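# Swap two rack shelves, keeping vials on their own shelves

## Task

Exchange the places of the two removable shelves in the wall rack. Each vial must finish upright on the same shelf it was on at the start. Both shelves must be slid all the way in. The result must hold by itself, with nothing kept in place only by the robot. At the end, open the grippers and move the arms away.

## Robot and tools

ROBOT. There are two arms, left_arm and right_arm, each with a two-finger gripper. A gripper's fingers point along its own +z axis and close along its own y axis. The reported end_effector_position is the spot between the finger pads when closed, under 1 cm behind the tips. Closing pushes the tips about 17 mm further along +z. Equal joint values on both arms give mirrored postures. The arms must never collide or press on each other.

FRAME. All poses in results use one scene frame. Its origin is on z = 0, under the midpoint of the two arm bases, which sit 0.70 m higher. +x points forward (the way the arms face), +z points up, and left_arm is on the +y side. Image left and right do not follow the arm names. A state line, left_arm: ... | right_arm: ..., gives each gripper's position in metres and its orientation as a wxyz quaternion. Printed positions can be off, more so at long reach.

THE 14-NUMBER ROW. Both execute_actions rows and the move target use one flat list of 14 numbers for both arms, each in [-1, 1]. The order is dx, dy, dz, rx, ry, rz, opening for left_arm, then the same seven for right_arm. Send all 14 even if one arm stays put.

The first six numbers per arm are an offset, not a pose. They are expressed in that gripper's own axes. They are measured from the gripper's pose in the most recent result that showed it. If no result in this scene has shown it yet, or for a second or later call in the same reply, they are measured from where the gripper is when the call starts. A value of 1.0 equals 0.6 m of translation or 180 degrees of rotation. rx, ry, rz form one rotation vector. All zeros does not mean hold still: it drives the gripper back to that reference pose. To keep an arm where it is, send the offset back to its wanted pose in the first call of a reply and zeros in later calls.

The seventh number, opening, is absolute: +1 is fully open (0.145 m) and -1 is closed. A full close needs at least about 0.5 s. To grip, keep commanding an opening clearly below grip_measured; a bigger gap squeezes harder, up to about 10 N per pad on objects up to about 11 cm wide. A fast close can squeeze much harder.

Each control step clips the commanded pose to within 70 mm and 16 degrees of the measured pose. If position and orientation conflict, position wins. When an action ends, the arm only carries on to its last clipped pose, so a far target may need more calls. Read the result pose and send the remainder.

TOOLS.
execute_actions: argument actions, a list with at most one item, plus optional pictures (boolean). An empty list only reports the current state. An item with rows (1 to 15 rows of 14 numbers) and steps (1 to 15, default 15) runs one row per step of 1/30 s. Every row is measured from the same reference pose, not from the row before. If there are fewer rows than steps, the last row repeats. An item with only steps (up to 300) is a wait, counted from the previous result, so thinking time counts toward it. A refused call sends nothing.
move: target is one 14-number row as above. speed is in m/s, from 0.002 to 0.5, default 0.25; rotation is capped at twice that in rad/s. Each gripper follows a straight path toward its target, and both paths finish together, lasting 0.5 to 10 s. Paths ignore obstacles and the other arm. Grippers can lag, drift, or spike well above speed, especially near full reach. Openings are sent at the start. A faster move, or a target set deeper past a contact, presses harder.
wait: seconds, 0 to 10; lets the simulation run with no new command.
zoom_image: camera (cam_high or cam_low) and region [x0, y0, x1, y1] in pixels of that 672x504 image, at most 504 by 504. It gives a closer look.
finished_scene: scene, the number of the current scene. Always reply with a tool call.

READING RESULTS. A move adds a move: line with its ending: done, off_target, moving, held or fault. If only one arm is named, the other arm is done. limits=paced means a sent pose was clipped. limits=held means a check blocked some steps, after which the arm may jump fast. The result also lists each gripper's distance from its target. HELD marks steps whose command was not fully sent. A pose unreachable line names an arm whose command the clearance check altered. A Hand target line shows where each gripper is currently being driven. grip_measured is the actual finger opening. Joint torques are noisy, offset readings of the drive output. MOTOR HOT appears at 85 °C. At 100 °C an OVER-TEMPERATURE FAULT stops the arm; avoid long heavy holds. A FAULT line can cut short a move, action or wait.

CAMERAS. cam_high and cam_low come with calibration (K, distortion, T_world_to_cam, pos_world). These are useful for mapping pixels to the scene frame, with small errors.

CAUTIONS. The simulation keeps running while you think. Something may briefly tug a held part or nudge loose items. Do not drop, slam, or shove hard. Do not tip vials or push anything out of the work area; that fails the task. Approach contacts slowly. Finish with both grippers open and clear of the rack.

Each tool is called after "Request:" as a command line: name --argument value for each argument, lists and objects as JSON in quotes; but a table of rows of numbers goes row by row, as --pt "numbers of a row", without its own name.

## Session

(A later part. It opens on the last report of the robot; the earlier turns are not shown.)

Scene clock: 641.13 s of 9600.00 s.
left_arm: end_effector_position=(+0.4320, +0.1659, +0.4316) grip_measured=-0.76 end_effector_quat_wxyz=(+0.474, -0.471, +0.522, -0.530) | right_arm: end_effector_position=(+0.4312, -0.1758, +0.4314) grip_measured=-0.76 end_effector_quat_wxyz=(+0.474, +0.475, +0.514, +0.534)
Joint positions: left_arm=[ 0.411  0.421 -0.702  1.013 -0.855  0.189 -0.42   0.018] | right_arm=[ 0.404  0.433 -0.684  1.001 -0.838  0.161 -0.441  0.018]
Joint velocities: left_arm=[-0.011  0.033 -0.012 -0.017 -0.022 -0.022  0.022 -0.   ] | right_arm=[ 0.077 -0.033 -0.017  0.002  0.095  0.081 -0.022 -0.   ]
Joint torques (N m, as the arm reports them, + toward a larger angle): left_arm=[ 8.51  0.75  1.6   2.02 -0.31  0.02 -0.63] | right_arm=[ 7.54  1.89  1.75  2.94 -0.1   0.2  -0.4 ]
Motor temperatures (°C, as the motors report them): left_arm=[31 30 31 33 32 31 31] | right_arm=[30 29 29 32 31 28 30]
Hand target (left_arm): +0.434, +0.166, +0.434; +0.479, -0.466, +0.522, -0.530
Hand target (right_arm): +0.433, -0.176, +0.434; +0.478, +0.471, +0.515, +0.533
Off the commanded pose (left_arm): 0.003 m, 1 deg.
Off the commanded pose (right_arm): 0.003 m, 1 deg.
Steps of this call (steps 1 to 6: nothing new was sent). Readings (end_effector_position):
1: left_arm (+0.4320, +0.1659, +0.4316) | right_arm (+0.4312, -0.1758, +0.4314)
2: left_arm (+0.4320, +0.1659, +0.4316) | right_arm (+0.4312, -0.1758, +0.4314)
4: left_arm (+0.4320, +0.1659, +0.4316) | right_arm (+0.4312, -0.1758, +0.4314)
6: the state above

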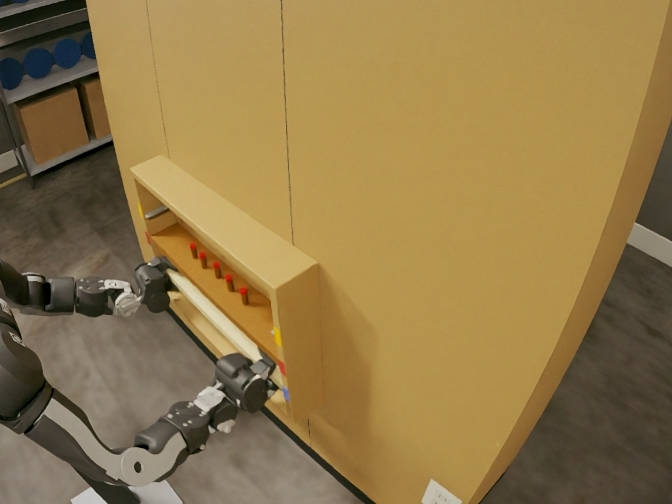

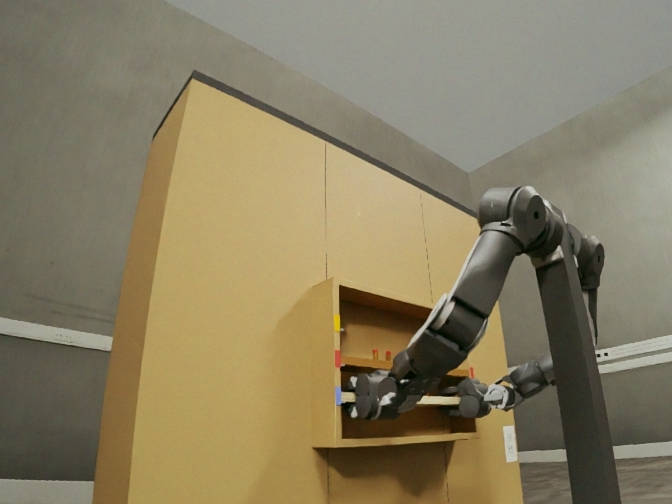

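Request:
execute_actions --actions '[{"rows":[[0,-0.0035,0.0035,0.002,0,0.0025,-1,0,0.0035,0.003,-0.002,0,-0.0025,-1],[0,-0.0028,0.004,0.0005,0,0.002,-1,0,0.0028,0.003,-0.0005,0,-0.002,-1],[0,-0.0021,0.004,-0.001,0,0.0015,-1,0,0.0021,0.003,0.001,0,-0.0015,-1],[0,-0.0014,0.004,-0.0025,0,0.001,-0.95,0,0.0014,0.003,0.0025,0,-0.001,-0.95],[0,-0.0007,0.0035,-0.0035,0,0.0005,-0.9,0,0.0007,0.0025,0.0035,0,-0.0005,-0.9],[0,0,0.003,-0.0045,0,0,-0.86,0,0,0.002,0.0045,0,0,-0.86],[0,0.0005,0.002,-0.005,0,0,-0.82,0,-0.0005,0.0015,0.005,0,0,-0.82],[0,0.001,0.001,-0.005,0,0,-0.79,0,-0.0008,0.001,0.005,0,0,-0.79],[0,0.001,0.0005,-0.005,0,0,-0.76,0,-0.0008,0.0005,0.005,0,0,-0.76],[0,0.001,0,-0.005,0,0,-0.72,0,-0.0008,0,0.005,0,0,-0.72],[0,0.001,0,-0.005,0,0,-0.67,0,-0.0008,0,0.005,0,0,-0.67],[0,0.001,0,-0.005,0,0,-0.61,0,-0.0008,0,0.005,0,0,-0.61],[0,0.001,0,-0.005,0,0,-0.55,0,-0.0008,0,0.005,0,0,-0.55],[0,0.001,0,-0.005,0,0,-0.5,0,-0.0008,0,0.005,0,0,-0.5],[0,0.001,0,-0.005,0,0,-0.45,0,-0.0008,0,0.005,0,0,-0.45]],"steps":15}]' --pictures false

Request:
move --target '[0.011,-0.005,-0.1,0,0,0,-0.45,0.01,0.005,-0.099,0,0,0,-0.45]' --speed 0.13

Request:
move --target '[0,-0.125,0,0.002,0.004,0.002,-0.45,0,0.125,0,-0.001,0.007,-0.006,-0.45]' --speed 0.15

Request:
zoom_image --camera "cam_low" --region '[325, 310, 495, 430]'

Scene clock: 667.80 s of 9600.00 s.
left_arm: end_effector_position=(+0.4320, +0.1657, +0.4307) grip_measured=-0.45 end_effector_quat_wxyz=(+0.470, -0.475, +0.525, -0.527) | right_arm: end_effector_position=(+0.4312, -0.1759, +0.4308) grip_measured=-0.45 end_effector_quat_wxyz=(+0.471, +0.478, +0.517, +0.531)
Joint positions: left_arm=[ 0.41   0.424 -0.703  1.022 -0.851  0.191 -0.402  0.042] | right_arm=[ 0.403  0.438 -0.685  1.011 -0.834  0.164 -0.423  0.042]
Joint velocities: left_arm=[ 0.055 -0.033 -0.017 -0.002 -0.066  0.066  0.037  0.009] | right_arm=[ 0.011 -0.033  0.002 -0.012  0.022  0.022 -0.051  0.009]
Joint torques (N m, as the arm reports them, + toward a larger angle): left_arm=[ 6.68  1.51  1.91  3.53 -0.08  0.01 -0.37] | right_arm=[ 5.19  2.46  2.02  4.74  0.07  0.22 -0.28]
Motor temperatures (°C, as the motors report them): left_arm=[31 30 31 33 32 31 31] | right_arm=[30 29 29 32 31 28 30]
Hand target (left_arm): +0.432, +0.166, +0.431; +0.470, -0.474, +0.526, -0.526
Hand target (right_arm): +0.431, -0.176, +0.431; +0.471, +0.479, +0.518, +0.530
Off the commanded pose (left_arm): 0.000 m, 0 deg.
Off the commanded pose (right_arm): 0.000 m, 0 deg.
Steps of this call (steps 1 to 90: nothing new was sent; then 23.17 s passed at rest; steps 91 to 105: all 15 steps of this action). Readings (end_effector_position):
91: left_arm (+0.4321, +0.1658, +0.4315) | right_arm (+0.4312, -0.1759, +0.4314)
92: left_arm (+0.4321, +0.1658, +0.4315) | right_arm (+0.4312, -0.1759, +0.4314)
94: left_arm (+0.4321, +0.1658, +0.4315) | right_arm (+0.4312, -0.1758, +0.4315)
98: left_arm (+0.4320, +0.1657, +0.4316) | right_arm (+0.4312, -0.1757, +0.4315)
105: the state above

Scene clock: 668.87 s of 9600.00 s.
left_arm: end_effector_position=(+0.3703, +0.1661, +0.4294) grip_measured=-0.45 end_effector_quat_wxyz=(+0.466, -0.478, +0.529, -0.524) | right_arm: end_effector_position=(+0.3707, -0.1760, +0.4297) grip_measured=-0.45 end_effector_quat_wxyz=(+0.467, +0.481, +0.521, +0.528)
Joint positions: left_arm=[ 0.153  0.562 -0.676  1.363 -0.848  0.317 -0.395  0.042] | right_arm=[ 0.145  0.573 -0.654  1.348 -0.829  0.288 -0.419  0.042]
Joint velocities: left_arm=[-0.011 -0.055 -0.002  0.002 -0.022 -0.037  0.022  0.   ] | right_arm=[-0.011  0.077 -0.012 -0.002 -0.037 -0.037  0.081  0.   ]
Joint torques (N m, as the arm reports them, + toward a larger angle): left_arm=[ 5.73  1.55  2.93  3.66 -0.18  0.02 -0.71] | right_arm=[ 4.08  2.56  3.08  4.82 -0.02  0.22 -0.58]
Motor temperatures (°C, as the motors report them): left_arm=[31 30 31 33 32 31 31] | right_arm=[30 29 29 32 31 28 30]
Hand target (left_arm): +0.372, +0.167, +0.433; +0.470, -0.475, +0.525, -0.527
Hand target (right_arm): +0.372, -0.176, +0.433; +0.472, +0.478, +0.517, +0.530
Off the commanded pose (left_arm): 0.005 m, 1 deg.
Off the commanded pose (right_arm): 0.004 m, 1 deg.
move: off_target (left_arm, right_arm)

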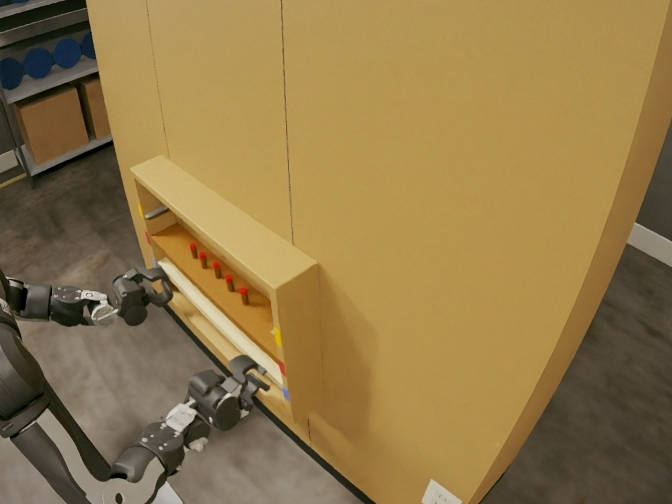

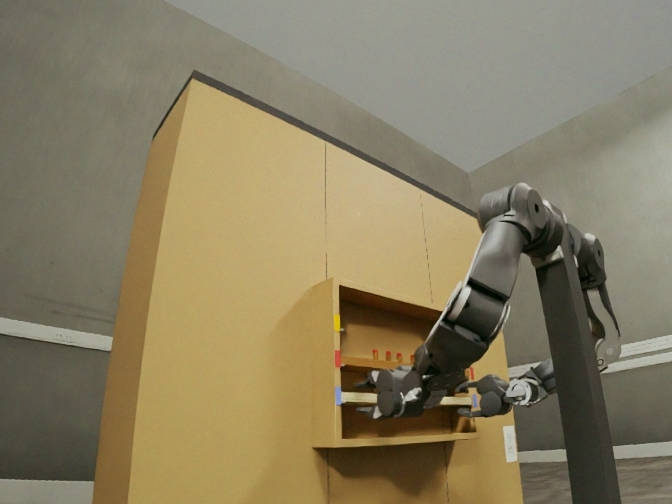

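Scene clock: 669.70 s of 9600.00 s.
left_arm: end_effector_position=(+0.3704, +0.1645, +0.5051) grip_measured=-0.45 end_effector_quat_wxyz=(+0.464, -0.470, +0.532, -0.530) | right_arm: end_effector_position=(+0.3708, -0.1743, +0.5064) grip_measured=-0.45 end_effector_quat_wxyz=(+0.467, +0.465, +0.531, +0.533)
Joint positions: left_arm=[ 0.177  0.732 -0.641  1.719 -0.805  0.441 -0.152  0.042] | right_arm=[ 0.168  0.761 -0.624  1.707 -0.782  0.41  -0.181  0.042]
Joint velocities: left_arm=[-0.055 -0.011 -0.002 -0.007 -0.007  0.007  0.081 -0.   ] | right_arm=[ 0.011 -0.011  0.002 -0.007 -0.022  0.037  0.037 -0.   ]
Joint torques (N m, as the arm reports them, + toward a larger angle): left_arm=[ 4.83  2.15  2.86  2.64 -0.13  0.04 -0.37] | right_arm=[ 3.36  3.11  2.97  3.76  0.03  0.24 -0.3 ]
Motor temperatures (°C, as the motors report them): left_arm=[31 30 31 33 32 31 31] | right_arm=[30 29 29 32 31 28 30]
Hand target (left_arm): +0.370, +0.165, +0.504; +0.463, -0.472, +0.533, -0.528
Hand target (right_arm): +0.371, -0.175, +0.505; +0.466, +0.468, +0.532, +0.530
Off the commanded pose (left_arm): 0.002 m, 0 deg.
Off the commanded pose (right_arm): 0.004 m, 1 deg.
move: off_target (right_arm)

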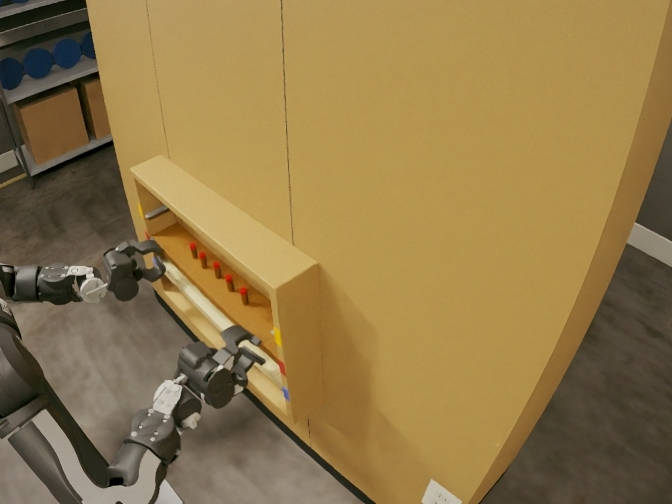

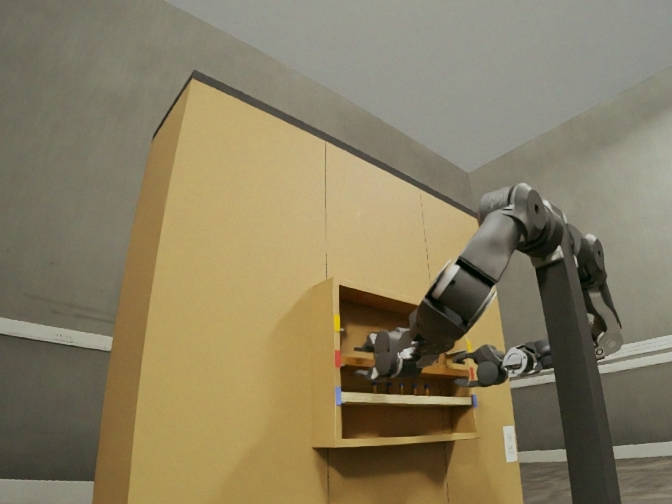

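Region (325, 310, 495, 430) of cam_low's 672x504 image, scaled by 2.965, with more detail than that image has; it fills the top 356 rows of this view, and the rest is white.

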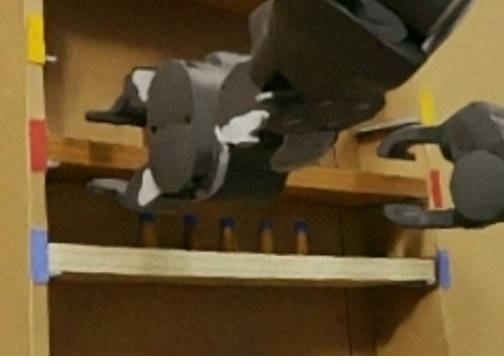

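Request:
move --target '[-0.0125,-0.0008,0.0969,0.001,0,0.0005,-0.45,-0.0128,-0.0025,0.0962,0.002,0,0.002,-0.45]' --speed 0.1

Request:
execute_actions --actions '[{"rows":[[0,0,0,0,0,0,-0.5,0,0,0,0,0,0,-0.5],[0,0,0,0,0,0,-0.54,0,0,0,0,0,0,-0.54],[0,0,0,0,0,0,-0.58,0,0,0,0,0,0,-0.58],[0,0,0,0,0,0,-0.61,0,0,0,0,0,0,-0.61],[0,0,0,0,0,0,-0.64,0,0,0,0,0,0,-0.64],[0,0,0,0,0,0,-0.67,0,0,0,0,0,0,-0.67],[0,0,0,0,0,0,-0.7,0,0,0,0,0,0,-0.7],[0,0,0,0,0,0,-0.72,0,0,0,0,0,0,-0.72],[0,0,0,0,0,0,-0.74,0,0,0,0,0,0,-0.74],[0,0,0,0,0,0,-0.77,0,0,0,0,0,0,-0.77],[0,0,0,0,0,0,-0.8,0,0,0,0,0,0,-0.8],[0,0,0,0,0,0,-0.83,0,0,0,0,0,0,-0.83],[0,0,0,0,0,0,-0.86,0,0,0,0,0,0,-0.86],[0,0,0,0,0,0,-0.88,0,0,0,0,0,0,-0.88],[0,0,0,0,0,0,-0.9,0,0,0,0,0,0,-0.9]],"steps":15}]' --pictures false

Request:
execute_actions --actions '[{"rows":[[0,-0.0015,0,0.001,0,0.0002,-1,0,0.0015,0,-0.001,0,-0.0002,-1],[0,-0.003,0,0.002,0,0.0004,-1,0,0.003,0,-0.002,0,-0.0004,-1],[0,-0.0045,0,0.003,0,0.0006,-1,0,0.0045,0,-0.003,0,-0.0006,-1],[0,-0.006,0,0.004,0,0.0008,-1,0,0.006,0,-0.004,0,-0.0008,-1],[0,-0.0075,0,0.005,0,0.001,-1,0,0.0075,0,-0.005,0,-0.001,-1],[0,-0.009,0,0.0058,0,0.0012,-1,0,0.009,0,-0.0058,0,-0.0012,-1],[0,-0.0105,0,0.0066,0,0.0014,-1,0,0.0105,0,-0.0066,0,-0.0014,-1],[0,-0.012,0,0.0074,0,0.0016,-1,0,0.012,0,-0.0074,0,-0.0016,-1],[0,-0.0135,0,0.0081,0,0.0018,-1,0,0.0135,0,-0.0081,0,-0.0018,-1],[0,-0.015,0,0.0088,0,0.002,-1,0,0.015,0,-0.0088,0,-0.002,-1],[0,-0.0165,0,0.0094,0,0.0022,-1,0,0.0165,0,-0.0094,0,-0.0022,-1],[0,-0.018,0,0.0099,0,0.0024,-1,0,0.018,0,-0.0099,0,-0.0024,-1],[0,-0.0195,0,0.0104,0,0.0025,-1,0,0.0195,0,-0.0104,0,-0.0025,-1],[0,-0.021,0,0.0108,0,0.0025,-1,0,0.021,0,-0.0108,0,-0.0025,-1],[0,-0.022,0,0.011,0,0.0025,-1,0,0.022,0,-0.011,0,-0.0025,-1]],"steps":15}]' --pictures false

Request:
execute_actions --actions '[{"steps":4}]' --pictures false

Request:
execute_actions --actions '[{"rows":[[0.0001,-0.012,-0.0005,0.0075,0,0.0028,-1,0.0001,0.012,-0.0005,-0.0075,0,-0.0028,-1],[0.0002,-0.0124,-0.0018,0.0075,0,0.0028,-1,0.0002,0.0124,-0.0018,-0.0075,0,-0.0028,-1],[0.0005,-0.0128,-0.004,0.0075,0,0.0028,-1,0.0005,0.0128,-0.004,-0.0075,0,-0.0028,-1],[0.0009,-0.0132,-0.0069,0.0075,0,0.0028,-1,0.0009,0.0132,-0.0069,-0.0075,0,-0.0028,-1],[0.0013,-0.0136,-0.0105,0.0076,0,0.0028,-1,0.0013,0.0136,-0.0105,-0.0076,0,-0.0028,-1],[0.0019,-0.014,-0.0148,0.0077,0,0.0028,-1,0.0019,0.014,-0.0148,-0.0077,0,-0.0028,-1],[0.0025,-0.0144,-0.0196,0.0078,0,0.0028,-1,0.0025,0.0144,-0.0196,-0.0078,0,-0.0028,-1],[0.0031,-0.0148,-0.0249,0.0079,0,0.0028,-1,0.0032,0.0148,-0.0249,-0.0079,0,-0.0028,-1],[0.0039,-0.0152,-0.0307,0.008,0,0.0028,-1,0.0039,0.0152,-0.0307,-0.008,0,-0.0028,-1],[0.0046,-0.0156,-0.0368,0.008,0,0.0028,-1,0.0047,0.0156,-0.0368,-0.008,0,-0.0028,-1],[0.0055,-0.016,-0.0433,0.008,0,0.0028,-1,0.0055,0.016,-0.0433,-0.008,0,-0.0028,-1],[0.0063,-0.0164,-0.05,0.008,0,0.0028,-1,0.0064,0.0164,-0.05,-0.008,0,-0.0028,-1],[0.0072,-0.0168,-0.0569,0.008,0,0.0028,-1,0.0073,0.0168,-0.0569,-0.008,0,-0.0028,-1],[0.0081,-0.0172,-0.0639,0.008,0,0.0028,-1,0.0082,0.0172,-0.0639,-0.008,0,-0.0028,-1],[0.009,-0.0176,-0.071,0.008,0,0.0028,-1,0.0091,0.0176,-0.071,-0.008,0,-0.0028,-1]],"steps":15}]' --pictures false

Request:
execute_actions --actions '[{"rows":[[0.001,-0.016,-0.0078,0.0115,0,0.003,-1,0.001,0.016,-0.0078,-0.0115,0,-0.003,-1],[0.0019,-0.016,-0.0148,0.0115,0,0.003,-1,0.0019,0.016,-0.0148,-0.0115,0,-0.003,-1],[0.0027,-0.016,-0.0217,0.0115,0,0.003,-1,0.0028,0.016,-0.0217,-0.0115,0,-0.003,-1],[0.0036,-0.016,-0.0284,0.0115,0,0.003,-1,0.0036,0.016,-0.0284,-0.0115,0,-0.003,-1],[0.0044,-0.016,-0.0349,0.0115,0,0.003,-1,0.0045,0.016,-0.0349,-0.0115,0,-0.003,-1],[0.0052,-0.016,-0.041,0.0115,0,0.003,-1,0.0052,0.016,-0.041,-0.0115,0,-0.003,-1],[0.0059,-0.016,-0.0468,0.0115,0,0.003,-1,0.006,0.016,-0.0468,-0.0115,0,-0.003,-1],[0.0066,-0.016,-0.0521,0.0115,0,0.003,-1,0.0067,0.016,-0.0522,-0.0115,0,-0.003,-1],[0.0072,-0.016,-0.0569,0.0115,0,0.003,-1,0.0073,0.016,-0.0571,-0.0115,0,-0.003,-1],[0.0077,-0.016,-0.0612,0.0115,0,0.003,-1,0.0078,0.016,-0.0615,-0.0115,0,-0.003,-1],[0.0082,-0.016,-0.0648,0.0115,0,0.003,-1,0.0083,0.016,-0.0652,-0.0115,0,-0.003,-1],[0.0085,-0.016,-0.0677,0.0115,0,0.003,-1,0.0087,0.016,-0.0682,-0.0115,0,-0.003,-1],[0.0088,-0.016,-0.0699,0.0115,0,0.003,-1,0.009,0.016,-0.0704,-0.0115,0,-0.003,-1],[0.009,-0.016,-0.0712,0.0115,0,0.003,-1,0.0091,0.016,-0.0718,-0.0115,0,-0.003,-1],[0.009,-0.016,-0.0717,0.0115,0,0.003,-1,0.0092,0.016,-0.0723,-0.0115,0,-0.003,-1]],"steps":15}]' --pictures false

Request:
execute_actions --actions '[{"steps":8}]'

Request:
zoom_image --camera "cam_high" --region '[100, 180, 310, 420]'

Scene clock: 773.50 s of 9600.00 s.
left_arm: end_effector_position=(+0.4293, +0.1643, +0.5070) grip_measured=-0.45 end_effector_quat_wxyz=(+0.467, -0.468, +0.529, -0.532) | right_arm: end_effector_position=(+0.4292, -0.1749, +0.5074) grip_measured=-0.45 end_effector_quat_wxyz=(+0.466, +0.467, +0.528, +0.534)
Joint positions: left_arm=[ 0.421  0.598 -0.684  1.426 -0.804  0.325 -0.127  0.042] | right_arm=[ 0.415  0.626 -0.67   1.417 -0.78   0.291 -0.146  0.042]
Joint velocities: left_arm=[-0.077  0.033 -0.022 -0.007  0.022  0.007  0.022 -0.   ] | right_arm=[-0.033 -0.033 -0.002  0.007  0.022  0.007  0.022  0.   ]
Joint torques (N m, as the arm reports them, + toward a larger angle): left_arm=[ 6.82  1.55  2.3   2.53 -0.12 -0.14 -0.44] | right_arm=[ 5.09  2.56  2.52  3.51  0.06  0.06 -0.32]
Motor temperatures (°C, as the motors report them): left_arm=[31 30 32 33 32 31 30] | right_arm=[29 29 29 32 31 28 29]
Hand target (left_arm): +0.429, +0.163, +0.506; +0.465, -0.468, +0.532, -0.532
Hand target (right_arm): +0.429, -0.174, +0.505; +0.463, +0.468, +0.531, +0.533
Off the commanded pose (left_arm): 0.002 m, 0 deg.
Off the commanded pose (right_arm): 0.002 m, 1 deg.
After step 90, 99.97 s passed at rest.
move: done

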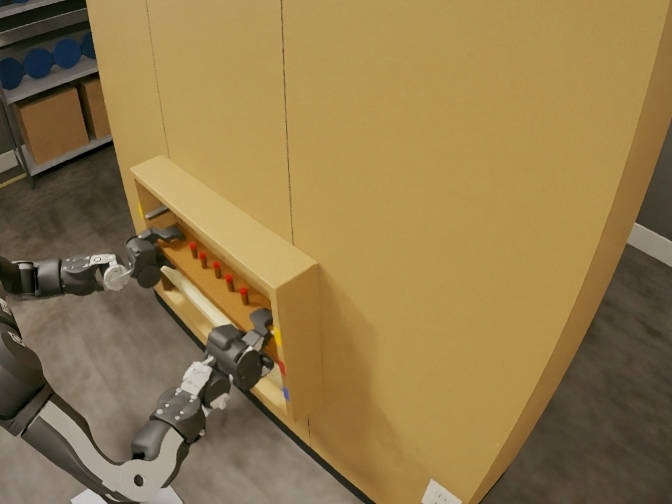

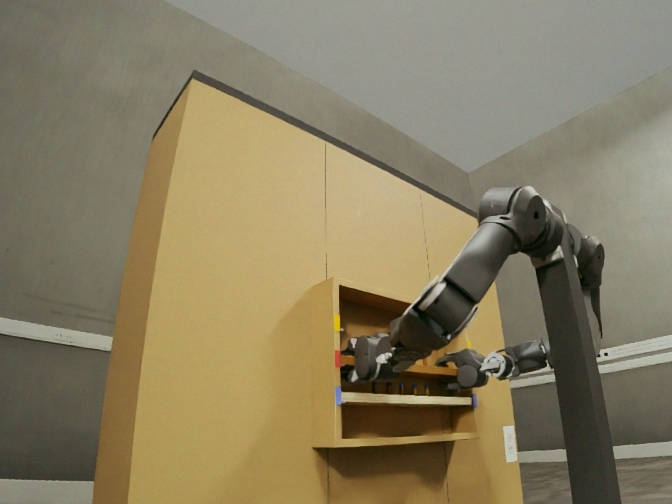

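Scene clock: 774.00 s of 9600.00 s.
left_arm: end_effector_position=(+0.4292, +0.1644, +0.5064) grip_measured=-0.76 end_effector_quat_wxyz=(+0.465, -0.470, +0.529, -0.532) | right_arm: end_effector_position=(+0.4292, -0.1750, +0.5070) grip_measured=-0.76 end_effector_quat_wxyz=(+0.464, +0.470, +0.527, +0.535)
Joint positions: left_arm=[ 0.42   0.598 -0.684  1.426 -0.799  0.325 -0.125  0.018] | right_arm=[ 0.415  0.626 -0.67   1.417 -0.774  0.291 -0.145  0.018]
Joint velocities: left_arm=[ 0.055 -0.011  0.012 -0.012  0.037 -0.066 -0.051 -0.   ] | right_arm=[ 0.033  0.011  0.007  0.032  0.022 -0.007 -0.066 -0.   ]
Joint torques (N m, as the arm reports them, + toward a larger angle): left_arm=[ 6.95  1.55  2.63  2.67 -0.25 -0.04 -0.58] | right_arm=[ 5.38  2.68  2.72  3.83 -0.1   0.18 -0.46]
Motor temperatures (°C, as the motors report them): left_arm=[31 30 32 33 32 31 30] | right_arm=[29 29 29 32 31 28 29]
Hand target (left_arm): +0.429, +0.164, +0.507; +0.467, -0.468, +0.529, -0.532
Hand target (right_arm): +0.429, -0.175, +0.507; +0.466, +0.467, +0.528, +0.534
Off the commanded pose (left_arm): 0.001 m, 0 deg.
Off the commanded pose (right_arm): 0.000 m, 0 deg.
Steps of this call (steps 1 to 15: all 15 steps of this action). Readings (end_effector_position):
1: left_arm (+0.4293, +0.1643, +0.5070) | right_arm (+0.4292, -0.1749, +0.5074)
2: left_arm (+0.4293, +0.1643, +0.5070) | right_arm (+0.4292, -0.1749, +0.5074)
4: left_arm (+0.4293, +0.1643, +0.5070) | right_arm (+0.4292, -0.1749, +0.5074)
8: left_arm (+0.4293, +0.1643, +0.5070) | right_arm (+0.4292, -0.1749, +0.5074)
15: the state above

Scene clock: 774.50 s of 9600.00 s.
left_arm: end_effector_position=(+0.4279, +0.1643, +0.5114) grip_measured=-0.76 end_effector_quat_wxyz=(+0.467, -0.468, +0.526, -0.535) | right_arm: end_effector_position=(+0.4280, -0.1748, +0.5126) grip_measured=-0.76 end_effector_quat_wxyz=(+0.467, +0.467, +0.524, +0.538)
Joint positions: left_arm=[ 0.419  0.608 -0.684  1.447 -0.796  0.334 -0.125  0.018] | right_arm=[ 0.414  0.637 -0.67   1.438 -0.77   0.299 -0.145  0.018]
Joint velocities: left_arm=[ 0.033 -0.033 -0.007  0.056  0.022 -0.081 -0.037 -0.   ] | right_arm=[-0.055 -0.077 -0.002  0.071 -0.007  0.081  0.051 -0.   ]
Joint torques (N m, as the arm reports them, + toward a larger angle): left_arm=[ 8.52  2.11  3.6   4.42 -0.41 -0.04 -0.72] | right_arm=[ 6.78  2.99  3.91  5.48 -0.23  0.22 -0.57]
Motor temperatures (°C, as the motors report them): left_arm=[31 30 32 33 32 31 30] | right_arm=[30 29 29 32 31 28 29]
Hand target (left_arm): +0.429, +0.164, +0.519; +0.475, -0.460, +0.521, -0.539
Hand target (right_arm): +0.429, -0.175, +0.520; +0.474, +0.459, +0.520, +0.542
Off the commanded pose (left_arm): 0.008 m, 1 deg.
Off the commanded pose (right_arm): 0.008 m, 1 deg.
Steps of this call (steps 1 to 15: all 15 steps of this action). Readings (end_effector_position):
1: left_arm (+0.4292, +0.1644, +0.5064) | right_arm (+0.4292, -0.1750, +0.5070)
2: left_arm (+0.4292, +0.1644, +0.5064) | right_arm (+0.4292, -0.1749, +0.5071)
4: left_arm (+0.4292, +0.1643, +0.5065) | right_arm (+0.4292, -0.1749, +0.5072)
8: left_arm (+0.4288, +0.1644, +0.5070) | right_arm (+0.4289, -0.1748, +0.5080)
15: the state above

Scene clock: 774.63 s of 9600.00 s.
left_arm: end_effector_position=(+0.4279, +0.1643, +0.5116) grip_measured=-0.76 end_effector_quat_wxyz=(+0.467, -0.468, +0.526, -0.535) | right_arm: end_effector_position=(+0.4279, -0.1748, +0.5127) grip_measured=-0.76 end_effector_quat_wxyz=(+0.467, +0.467, +0.524, +0.538)
Joint positions: left_arm=[ 0.419  0.609 -0.684  1.448 -0.795  0.335 -0.124  0.018] | right_arm=[ 0.414  0.637 -0.67   1.439 -0.769  0.3   -0.144  0.018]
Joint velocities: left_arm=[ 0.077  0.033 -0.002 -0.012  0.022 -0.007 -0.066  0.   ] | right_arm=[-0.099 -0.011 -0.002 -0.007  0.037  0.007 -0.022  0.   ]
Joint torques (N m, as the arm reports them, + toward a larger angle): left_arm=[ 8.53  1.94  3.58  4.24 -0.44  0.   -0.73] | right_arm=[ 6.74  2.99  3.88  5.35 -0.23  0.24 -0.58]
Motor temperatures (°C, as the motors report them): left_arm=[31 30 32 33 32 31 30] | right_arm=[30 29 29 32 31 28 29]
Hand target (left_arm): +0.429, +0.164, +0.519; +0.475, -0.460, +0.521, -0.539
Hand target (right_arm): +0.429, -0.175, +0.520; +0.474, +0.459, +0.520, +0.542
Off the commanded pose (left_arm): 0.008 m, 1 deg.
Off the commanded pose (right_arm): 0.008 m, 1 deg.
Steps of this call (steps 1 to 4: nothing new was sent). Readings (end_effector_position):
1: left_arm (+0.4278, +0.1642, +0.5117) | right_arm (+0.4279, -0.1748, +0.5129)
2: left_arm (+0.4279, +0.1643, +0.5117) | right_arm (+0.4279, -0.1748, +0.5129)
4: the state above

Scene clock: 775.13 s of 9600.00 s.
left_arm: end_effector_position=(+0.3849, +0.1647, +0.5114) grip_measured=-0.76 end_effector_quat_wxyz=(+0.464, -0.471, +0.531, -0.531) | right_arm: end_effector_position=(+0.3853, -0.1745, +0.5128) grip_measured=-0.76 end_effector_quat_wxyz=(+0.463, +0.469, +0.529, +0.534)
Joint positions: left_arm=[ 0.256  0.724 -0.67   1.677 -0.779  0.435 -0.131  0.018] | right_arm=[ 0.247  0.753 -0.651  1.668 -0.75   0.399 -0.154  0.018]
Joint velocities: left_arm=[-0.473  0.341  0.042  0.559  0.051  0.183 -0.095 -0.   ] | right_arm=[-0.451  0.275  0.061  0.579 -0.051  0.271 -0.198 -0.   ]
Joint torques (N m, as the arm reports them, + toward a larger angle): left_arm=[ 7.01  1.75  4.05  4.04 -0.57 -0.21 -0.97] | right_arm=[ 5.53  2.79  4.41  5.18 -0.36 -0.01 -0.8 ]
Motor temperatures (°C, as the motors report them): left_arm=[31 30 32 33 32 31 30] | right_arm=[30 29 29 32 31 28 29]
Hand target (left_arm): +0.385, +0.165, +0.521; +0.475, -0.460, +0.522, -0.539
Hand target (right_arm): +0.385, -0.175, +0.522; +0.475, +0.458, +0.520, +0.542
Off the commanded pose (left_arm): 0.010 m, 2 deg.
Off the commanded pose (right_arm): 0.010 m, 2 deg.
Steps of this call (steps 1 to 15: all 15 steps of this action). Readings (end_effector_position):
1: left_arm (+0.4275, +0.1643, +0.5120) | right_arm (+0.4276, -0.1748, +0.5132)
2: left_arm (+0.4266, +0.1643, +0.5127) | right_arm (+0.4268, -0.1748, +0.5141)
4: left_arm (+0.4239, +0.1643, +0.5138) | right_arm (+0.4241, -0.1746, +0.5151)
8: left_arm (+0.4126, +0.1644, +0.5116) | right_arm (+0.4128, -0.1744, +0.5128)
15: the state above

Scene clock: 775.63 s of 9600.00 s.
left_arm: end_effector_position=(+0.3408, +0.1651, +0.5113) grip_measured=-0.76 end_effector_quat_wxyz=(+0.463, -0.472, +0.531, -0.529) | right_arm: end_effector_position=(+0.3411, -0.1748, +0.5127) grip_measured=-0.76 end_effector_quat_wxyz=(+0.463, +0.470, +0.530, +0.533)
Joint positions: left_arm=[ 0.068  0.822 -0.641  1.87  -0.776  0.525 -0.187  0.018] | right_arm=[ 0.05   0.853 -0.611  1.861 -0.743  0.487 -0.214  0.018]
Joint velocities: left_arm=[ 0.077  0.011 -0.002  0.032 -0.007  0.022 -0.051 -0.   ] | right_arm=[ 0.033 -0.011  0.022  0.037 -0.022 -0.007 -0.022 -0.   ]
Joint torques (N m, as the arm reports them, + toward a larger angle): left_arm=[ 4.75  3.02  4.19  4.38 -0.67 -0.03 -1.1 ] | right_arm=[ 3.46  3.72  4.65  5.6  -0.41  0.15 -0.88]
Motor temperatures (°C, as the motors report them): left_arm=[31 30 32 33 32 31 30] | right_arm=[30 29 29 32 31 28 29]
Hand target (left_arm): +0.342, +0.165, +0.521; +0.475, -0.460, +0.523, -0.538
Hand target (right_arm): +0.342, -0.175, +0.522; +0.474, +0.458, +0.522, +0.541
Off the commanded pose (left_arm): 0.010 m, 2 deg.
Off the commanded pose (right_arm): 0.010 m, 2 deg.
Steps of this call (steps 1 to 15: all 15 steps of this action). Readings (end_effector_position):
1: left_arm (+0.3804, +0.1646, +0.5111) | right_arm (+0.3809, -0.1744, +0.5126)
2: left_arm (+0.3761, +0.1648, +0.5109) | right_arm (+0.3765, -0.1745, +0.5123)
4: left_arm (+0.3678, +0.1648, +0.5106) | right_arm (+0.3684, -0.1746, +0.5119)
8: left_arm (+0.3532, +0.1651, +0.5103) | right_arm (+0.3538, -0.1745, +0.5118)
15: the state above

Scene clock: 775.90 s of 9600.00 s.
left_arm: end_effector_position=(+0.3408, +0.1651, +0.5117) grip_measured=-0.76 end_effector_quat_wxyz=(+0.464, -0.471, +0.531, -0.530) | right_arm: end_effector_position=(+0.3411, -0.1748, +0.5133) grip_measured=-0.76 end_effector_quat_wxyz=(+0.464, +0.469, +0.529, +0.533)
Joint positions: left_arm=[ 0.068  0.823 -0.641  1.87  -0.776  0.525 -0.189  0.018] | right_arm=[ 0.05   0.853 -0.61   1.862 -0.743  0.487 -0.216  0.018]
Joint velocities: left_arm=[-0.077 -0.011 -0.002 -0.002  0.022  0.007 -0.007 -0.   ] | right_arm=[-0.011 -0.011 -0.012 -0.007 -0.022 -0.007 -0.007 -0.   ]
Joint torques (N m, as the arm reports them, + toward a larger angle): left_arm=[ 4.81  2.87  4.14  4.43 -0.66 -0.03 -1.07] | right_arm=[ 3.35  3.73  4.55  5.58 -0.41  0.18 -0.88]
Motor temperatures (°C, as the motors report them): left_arm=[31 30 32 33 32 31 30] | right_arm=[30 29 29 32 31 28 29]
Hand target (left_arm): +0.342, +0.165, +0.521; +0.475, -0.460, +0.523, -0.538
Hand target (right_arm): +0.342, -0.175, +0.522; +0.475, +0.458, +0.522, +0.541
Off the commanded pose (left_arm): 0.010 m, 2 deg.
Off the commanded pose (right_arm): 0.009 m, 2 deg.
Steps of this call (steps 1 to 8: nothing new was sent). Readings (end_effector_position):
1: left_arm (+0.3408, +0.1652, +0.5114) | right_arm (+0.3411, -0.1748, +0.5130)
2: left_arm (+0.3408, +0.1651, +0.5116) | right_arm (+0.3411, -0.1748, +0.5132)
4: left_arm (+0.3408, +0.1651, +0.5117) | right_arm (+0.3411, -0.1748, +0.5133)
8: the state above

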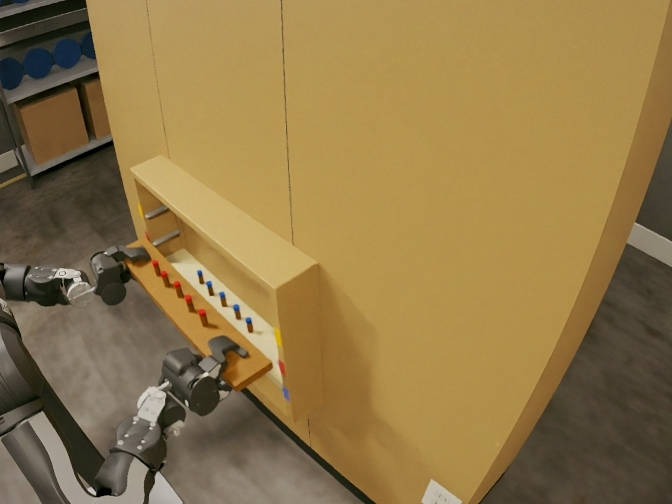

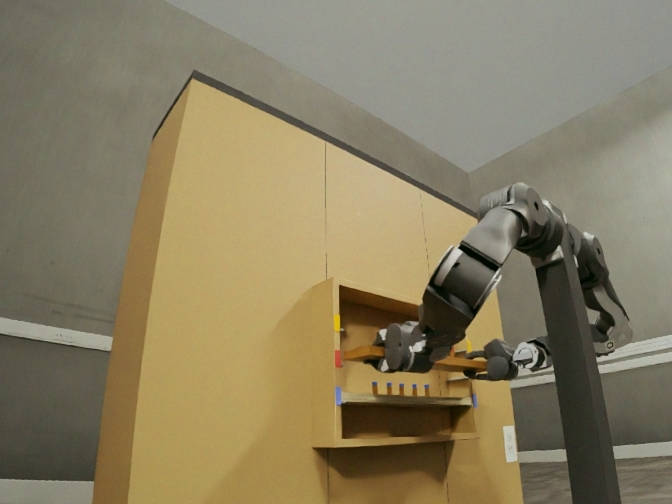

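Region (100, 180, 310, 420) of cam_high's 672x504 image, scaled by 2.100, with more detail than that image has; it fills the left 441 columns of this view, and the rest is white.

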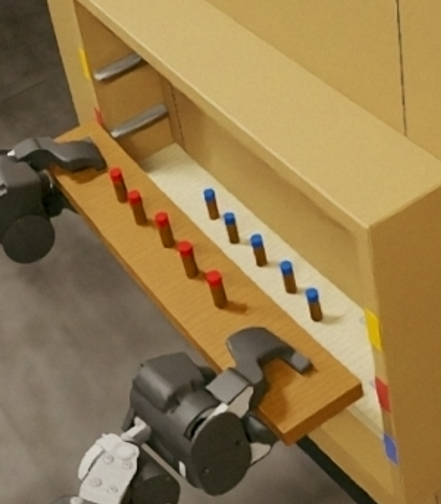

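Request:
execute_actions --actions '[{"rows":[[0,-0.0171,0.002,0.012,0,0.003,-1,0,0.0168,0.0015,-0.0118,0,-0.003,-1],[0.0001,-0.0216,0.002,0.0117,0,0.003,-1,0,0.0213,0.0015,-0.0114,0,-0.003,-1],[0.0002,-0.0285,0.0021,0.0113,0,0.003,-1,0,0.028,0.0016,-0.0109,0,-0.003,-1],[0.0003,-0.0374,0.0022,0.0108,0,0.003,-1,0,0.0368,0.0018,-0.0103,0,-0.003,-1],[0.0004,-0.0479,0.0023,0.0103,0,0.003,-1,0,0.0472,0.002,-0.0097,0,-0.003,-1],[0.0005,-0.0595,0.0024,0.0098,0,0.003,-1,0,0.0587,0.0022,-0.0091,0,-0.003,-1],[0.0006,-0.0718,0.0025,0.0093,0,0.003,-1,0,0.0708,0.0024,-0.0085,0,-0.003,-1],[0.0007,-0.0843,0.0026,0.009,0,0.003,-1,0,0.0831,0.0026,-0.0082,0,-0.003,-1],[0.0008,-0.0965,0.0027,0.009,0,0.003,-1,0,0.0952,0.0028,-0.008,0,-0.003,-1],[0.0009,-0.1081,0.0028,0.009,0,0.003,-1,0,0.1067,0.003,-0.008,0,-0.003,-1],[0.001,-0.1186,0.0029,0.009,0,0.003,-1,0,0.1171,0.0031,-0.008,0,-0.003,-1],[0.0011,-0.1275,0.003,0.009,0,0.003,-1,0,0.1259,0.0032,-0.008,0,-0.003,-1],[0.0012,-0.1344,0.003,0.009,0,0.003,-1,0,0.1326,0.0033,-0.008,0,-0.003,-1],[0.0012,-0.1389,0.003,0.009,0,0.003,-1,0,0.1371,0.0033,-0.008,0,-0.003,-1],[0.0012,-0.1405,0.003,0.009,0,0.003,-1,0,0.1387,0.0033,-0.008,0,-0.003,-1]],"steps":15}]' --pictures false

Request:
execute_actions --actions '[{"steps":8}]'

Request:
zoom_image --camera "cam_low" --region '[325, 275, 445, 375]'

Scene clock: 813.80 s of 9600.00 s.
left_arm: end_effector_position=(+0.3420, +0.1646, +0.5935) grip_measured=-0.76 end_effector_quat_wxyz=(+0.471, -0.465, +0.525, -0.535) | right_arm: end_effector_position=(+0.3426, -0.1739, +0.5949) grip_measured=-0.76 end_effector_quat_wxyz=(+0.471, +0.461, +0.525, +0.538)
Joint positions: left_arm=[ 0.23   0.982 -0.606  2.129 -0.688  0.664  0.049  0.018] | right_arm=[ 0.199  1.022 -0.565  2.117 -0.64   0.618  0.007  0.018]
Joint velocities: left_arm=[ 0.033  0.011  0.007  0.085  0.051  0.095  0.183 -0.001] | right_arm=[ 0.099  0.011 -0.007  0.09   0.11   0.066  0.168 -0.001]
Joint torques (N m, as the arm reports them, + toward a larger angle): left_arm=[ 4.99  2.69  3.12  3.2  -0.64 -0.17 -0.55] | right_arm=[ 3.51  3.53  3.48  4.23 -0.42  0.07 -0.41]
Motor temperatures (°C, as the motors report them): left_arm=[31 30 32 33 32 31 31] | right_arm=[29 29 29 32 31 28 30]
Hand target (left_arm): +0.342, +0.163, +0.596; +0.471, -0.462, +0.526, -0.536
Hand target (right_arm): +0.342, -0.173, +0.596; +0.471, +0.459, +0.527, +0.538
Off the commanded pose (left_arm): 0.003 m, 0 deg.
Off the commanded pose (right_arm): 0.002 m, 0 deg.
Steps of this call (steps 1 to 90: nothing new was sent; then 34.40 s passed at rest; steps 91 to 105: all 15 steps of this action). Readings (end_effector_position):
91: left_arm (+0.3407, +0.1652, +0.5120) | right_arm (+0.3411, -0.1748, +0.5136)
92: left_arm (+0.3403, +0.1649, +0.5133) | right_arm (+0.3407, -0.1747, +0.5150)
94: left_arm (+0.3395, +0.1647, +0.5216) | right_arm (+0.3400, -0.1749, +0.5232)
98: left_arm (+0.3416, +0.1648, +0.5589) | right_arm (+0.3421, -0.1742, +0.5605)
105: the state above

Scene clock: 814.07 s of 9600.00 s.
left_arm: end_effector_position=(+0.3420, +0.1646, +0.5907) grip_measured=-0.76 end_effector_quat_wxyz=(+0.466, -0.471, +0.528, -0.532) | right_arm: end_effector_position=(+0.3426, -0.1739, +0.5925) grip_measured=-0.76 end_effector_quat_wxyz=(+0.466, +0.466, +0.528, +0.535)
Joint positions: left_arm=[ 0.23   0.982 -0.606  2.13  -0.681  0.665  0.064  0.018] | right_arm=[ 0.199  1.022 -0.565  2.118 -0.633  0.62   0.021  0.018]
Joint velocities: left_arm=[ 0.011 -0.011  0.002  0.017  0.007 -0.066 -0.022 -0.   ] | right_arm=[-0.077 -0.033  0.002 -0.007 -0.037 -0.022 -0.007 -0.   ]
Joint torques (N m, as the arm reports them, + toward a larger angle): left_arm=[ 5.22  2.71  3.14  3.16 -0.72 -0.1  -0.74] | right_arm=[ 3.58  3.69  3.45  4.14 -0.45  0.11 -0.56]
Motor temperatures (°C, as the motors report them): left_arm=[31 30 32 33 32 31 31] | right_arm=[29 29 29 32 31 28 30]
Hand target (left_arm): +0.342, +0.163, +0.595; +0.471, -0.462, +0.526, -0.536
Hand target (right_arm): +0.342, -0.173, +0.596; +0.471, +0.459, +0.527, +0.538
Off the commanded pose (left_arm): 0.005 m, 1 deg.
Off the commanded pose (right_arm): 0.004 m, 1 deg.
Steps of this call (steps 1 to 8: nothing new was sent). Readings (end_effector_position):
1: left_arm (+0.3420, +0.1646, +0.5930) | right_arm (+0.3426, -0.1739, +0.5945)
2: left_arm (+0.3420, +0.1646, +0.5915) | right_arm (+0.3426, -0.1739, +0.5933)
4: left_arm (+0.3420, +0.1646, +0.5909) | right_arm (+0.3426, -0.1739, +0.5926)
8: the state above

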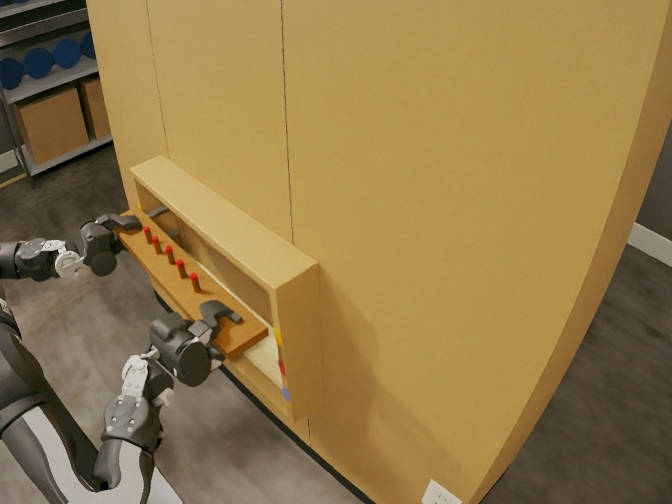

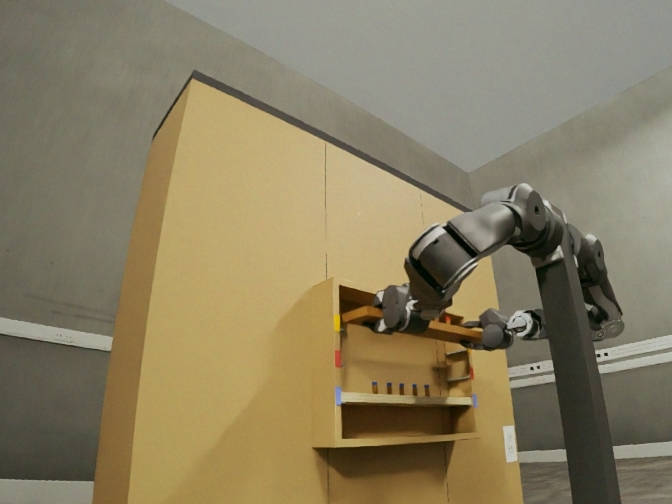

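Region (325, 275, 445, 375) of cam_low's 672x504 image, scaled by 4.200, with more detail than that image has.

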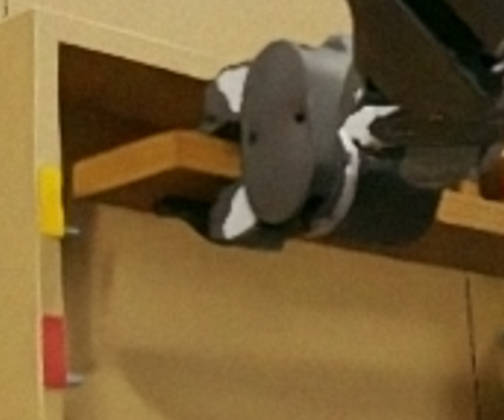

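Request:
execute_actions --actions '[{"rows":[[0.0019,-0.008,0.0007,0.0065,0.0015,0.003,-1,0.001,0.006,0.0003,-0.005,0.001,-0.0028,-1],[0.0017,-0.008,0.0025,0.0066,0.0015,0.003,-1,0.0005,0.0058,0.002,-0.005,0.001,-0.0028,-1],[0.0014,-0.008,0.0052,0.0067,0.0015,0.003,-1,-0.0001,0.0056,0.0047,-0.005,0.001,-0.0028,-1],[0.0009,-0.008,0.0088,0.0068,0.0015,0.003,-1,-0.0007,0.0054,0.0082,-0.005,0.001,-0.0028,-1],[0.0004,-0.008,0.013,0.007,0.0015,0.003,-1,-0.0014,0.0052,0.0123,-0.005,0.001,-0.0028,-1],[-0.0002,-0.0078,0.0176,0.007,0.0015,0.003,-1,-0.002,0.005,0.0168,-0.005,0.001,-0.0028,-1],[-0.0008,-0.0076,0.0225,0.007,0.0015,0.003,-1,-0.0026,0.0048,0.0216,-0.005,0.001,-0.0028,-1],[-0.0014,-0.0074,0.0275,0.007,0.0015,0.003,-1,-0.0032,0.0046,0.0265,-0.005,0.001,-0.0028,-1],[-0.002,-0.0072,0.0324,0.007,0.0015,0.003,-1,-0.0038,0.0044,0.0314,-0.005,0.001,-0.0028,-1],[-0.0026,-0.007,0.037,0.007,0.0015,0.003,-1,-0.0044,0.0042,0.036,-0.005,0.001,-0.0028,-1],[-0.0031,-0.007,0.0412,0.007,0.0015,0.003,-1,-0.005,0.004,0.0402,-0.005,0.001,-0.0028,-1],[-0.0036,-0.007,0.0448,0.007,0.0015,0.003,-1,-0.0054,0.004,0.0438,-0.005,0.001,-0.0028,-1],[-0.0039,-0.007,0.0475,0.007,0.0015,0.003,-1,-0.0058,0.004,0.0465,-0.005,0.001,-0.0028,-1],[-0.0041,-0.007,0.0493,0.007,0.0015,0.003,-1,-0.006,0.004,0.0483,-0.005,0.001,-0.0028,-1],[-0.0042,-0.007,0.05,0.007,0.0015,0.003,-1,-0.0061,0.004,0.049,-0.005,0.001,-0.0028,-1]],"steps":15}]' --pictures false

Request:
execute_actions --actions '[{"steps":6}]'

Request:
zoom_image --camera "cam_high" --region '[100, 150, 310, 390]'

Request:
zoom_image --camera "cam_low" --region '[325, 275, 495, 385]'

Scene clock: 837.20 s of 9600.00 s.
left_arm: end_effector_position=(+0.3714, +0.1638, +0.5904) grip_measured=-0.76 end_effector_quat_wxyz=(+0.465, -0.470, +0.528, -0.533) | right_arm: end_effector_position=(+0.3717, -0.1746, +0.5920) grip_measured=-0.76 end_effector_quat_wxyz=(+0.466, +0.467, +0.527, +0.536)
Joint positions: left_arm=[ 0.367  0.904 -0.653  1.992 -0.687  0.603  0.102  0.018] | right_arm=[ 0.345  0.946 -0.622  1.981 -0.64   0.559  0.061  0.018]
Joint velocities: left_arm=[-0.011 -0.055 -0.027 -0.061 -0.022 -0.066  0.022  0.   ] | right_arm=[ 0.055 -0.011 -0.042 -0.046  0.037 -0.037  0.022  0.   ]
Joint torques (N m, as the arm reports them, + toward a larger angle): left_arm=[ 7.04  2.07  3.1   2.24 -0.72 -0.14 -0.74] | right_arm=[ 5.07  3.21  3.27  3.13 -0.45  0.11 -0.55]
Motor temperatures (°C, as the motors report them): left_arm=[31 30 32 33 32 31 31] | right_arm=[29 29 29 32 31 28 30]
Hand target (left_arm): +0.372, +0.163, +0.595; +0.472, -0.461, +0.526, -0.537
Hand target (right_arm): +0.372, -0.174, +0.595; +0.471, +0.459, +0.527, +0.538
Off the commanded pose (left_arm): 0.004 m, 1 deg.
Off the commanded pose (right_arm): 0.003 m, 1 deg.
Steps of this call (steps 1 to 90: nothing new was sent; then 19.63 s passed at rest; steps 91 to 105: all 15 steps of this action). Readings (end_effector_position):
91: left_arm (+0.3420, +0.1646, +0.5906) | right_arm (+0.3426, -0.1739, +0.5924)
92: left_arm (+0.3424, +0.1646, +0.5905) | right_arm (+0.3429, -0.1740, +0.5922)
94: left_arm (+0.3459, +0.1640, +0.5909) | right_arm (+0.3465, -0.1746, +0.5927)
98: left_arm (+0.3573, +0.1640, +0.5915) | right_arm (+0.3576, -0.1745, +0.5931)
105: the state above

Scene clock: 837.40 s of 9600.00 s.
left_arm: end_effector_position=(+0.3714, +0.1637, +0.5902) grip_measured=-0.76 end_effector_quat_wxyz=(+0.465, -0.470, +0.529, -0.533) | right_arm: end_effector_position=(+0.3717, -0.1745, +0.5917) grip_measured=-0.76 end_effector_quat_wxyz=(+0.465, +0.467, +0.528, +0.536)
Joint positions: left_arm=[ 0.368  0.904 -0.654  1.992 -0.687  0.602  0.103  0.018] | right_arm=[ 0.345  0.946 -0.622  1.981 -0.64   0.558  0.062  0.018]
Joint velocities: left_arm=[-0.033  0.011  0.002  0.007 -0.007 -0.081 -0.022 -0.   ] | right_arm=[-0.055  0.033 -0.007  0.012 -0.022  0.095  0.066 -0.   ]
Joint torques (N m, as the arm reports them, + toward a larger angle): left_arm=[ 7.13  2.06  3.14  2.17 -0.71 -0.13 -0.77] | right_arm=[ 5.17  3.16  3.26  3.09 -0.44  0.06 -0.56]
Motor temperatures (°C, as the motors report them): left_arm=[31 30 32 33 32 31 31] | right_arm=[29 29 29 32 31 28 30]
Hand target (left_arm): +0.372, +0.163, +0.595; +0.472, -0.461, +0.526, -0.537
Hand target (right_arm): +0.372, -0.174, +0.595; +0.471, +0.459, +0.527, +0.538
Off the commanded pose (left_arm): 0.005 m, 1 deg.
Off the commanded pose (right_arm): 0.004 m, 1 deg.
Steps of this call (steps 1 to 6: nothing new was sent). Readings (end_effector_position):
1: left_arm (+0.3714, +0.1637, +0.5903) | right_arm (+0.3717, -0.1746, +0.5919)
2: left_arm (+0.3714, +0.1637, +0.5903) | right_arm (+0.3717, -0.1745, +0.5917)
4: left_arm (+0.3714, +0.1637, +0.5902) | right_arm (+0.3717, -0.1745, +0.5917)
6: the state above

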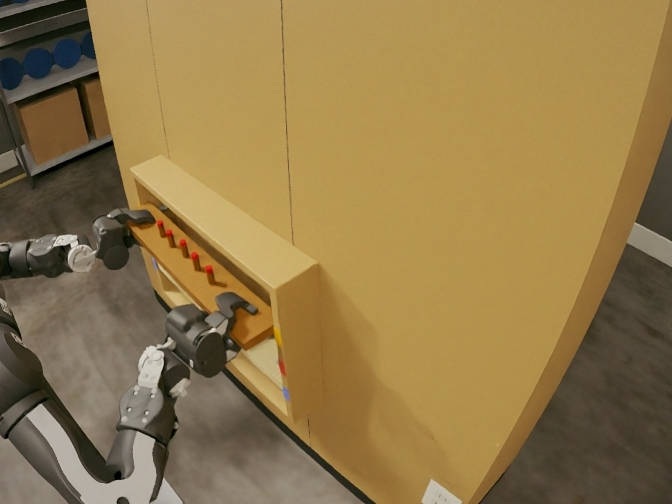

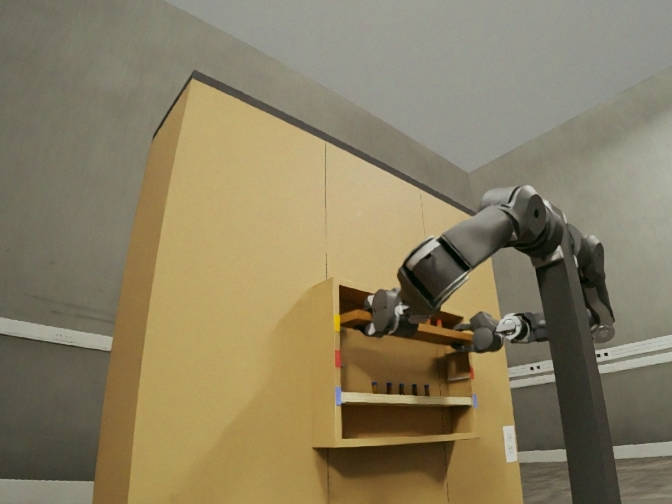

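Region (100, 150, 310, 390) of cam_high's 672x504 image, scaled by 2.100, with more detail than that image has; it fills the left 441 columns of this view, and the rest is white.

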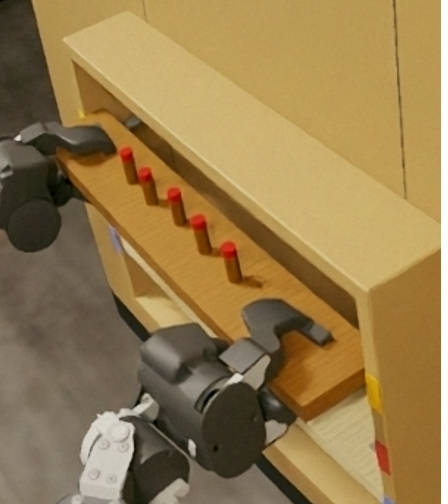

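Region (325, 275, 495, 385) of cam_low's 672x504 image, scaled by 2.965, with more detail than that image has; it fills the top 326 rows of this view, and the rest is white.

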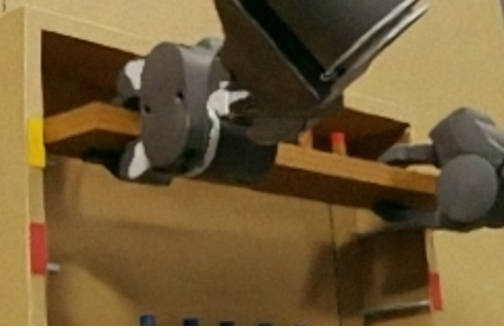

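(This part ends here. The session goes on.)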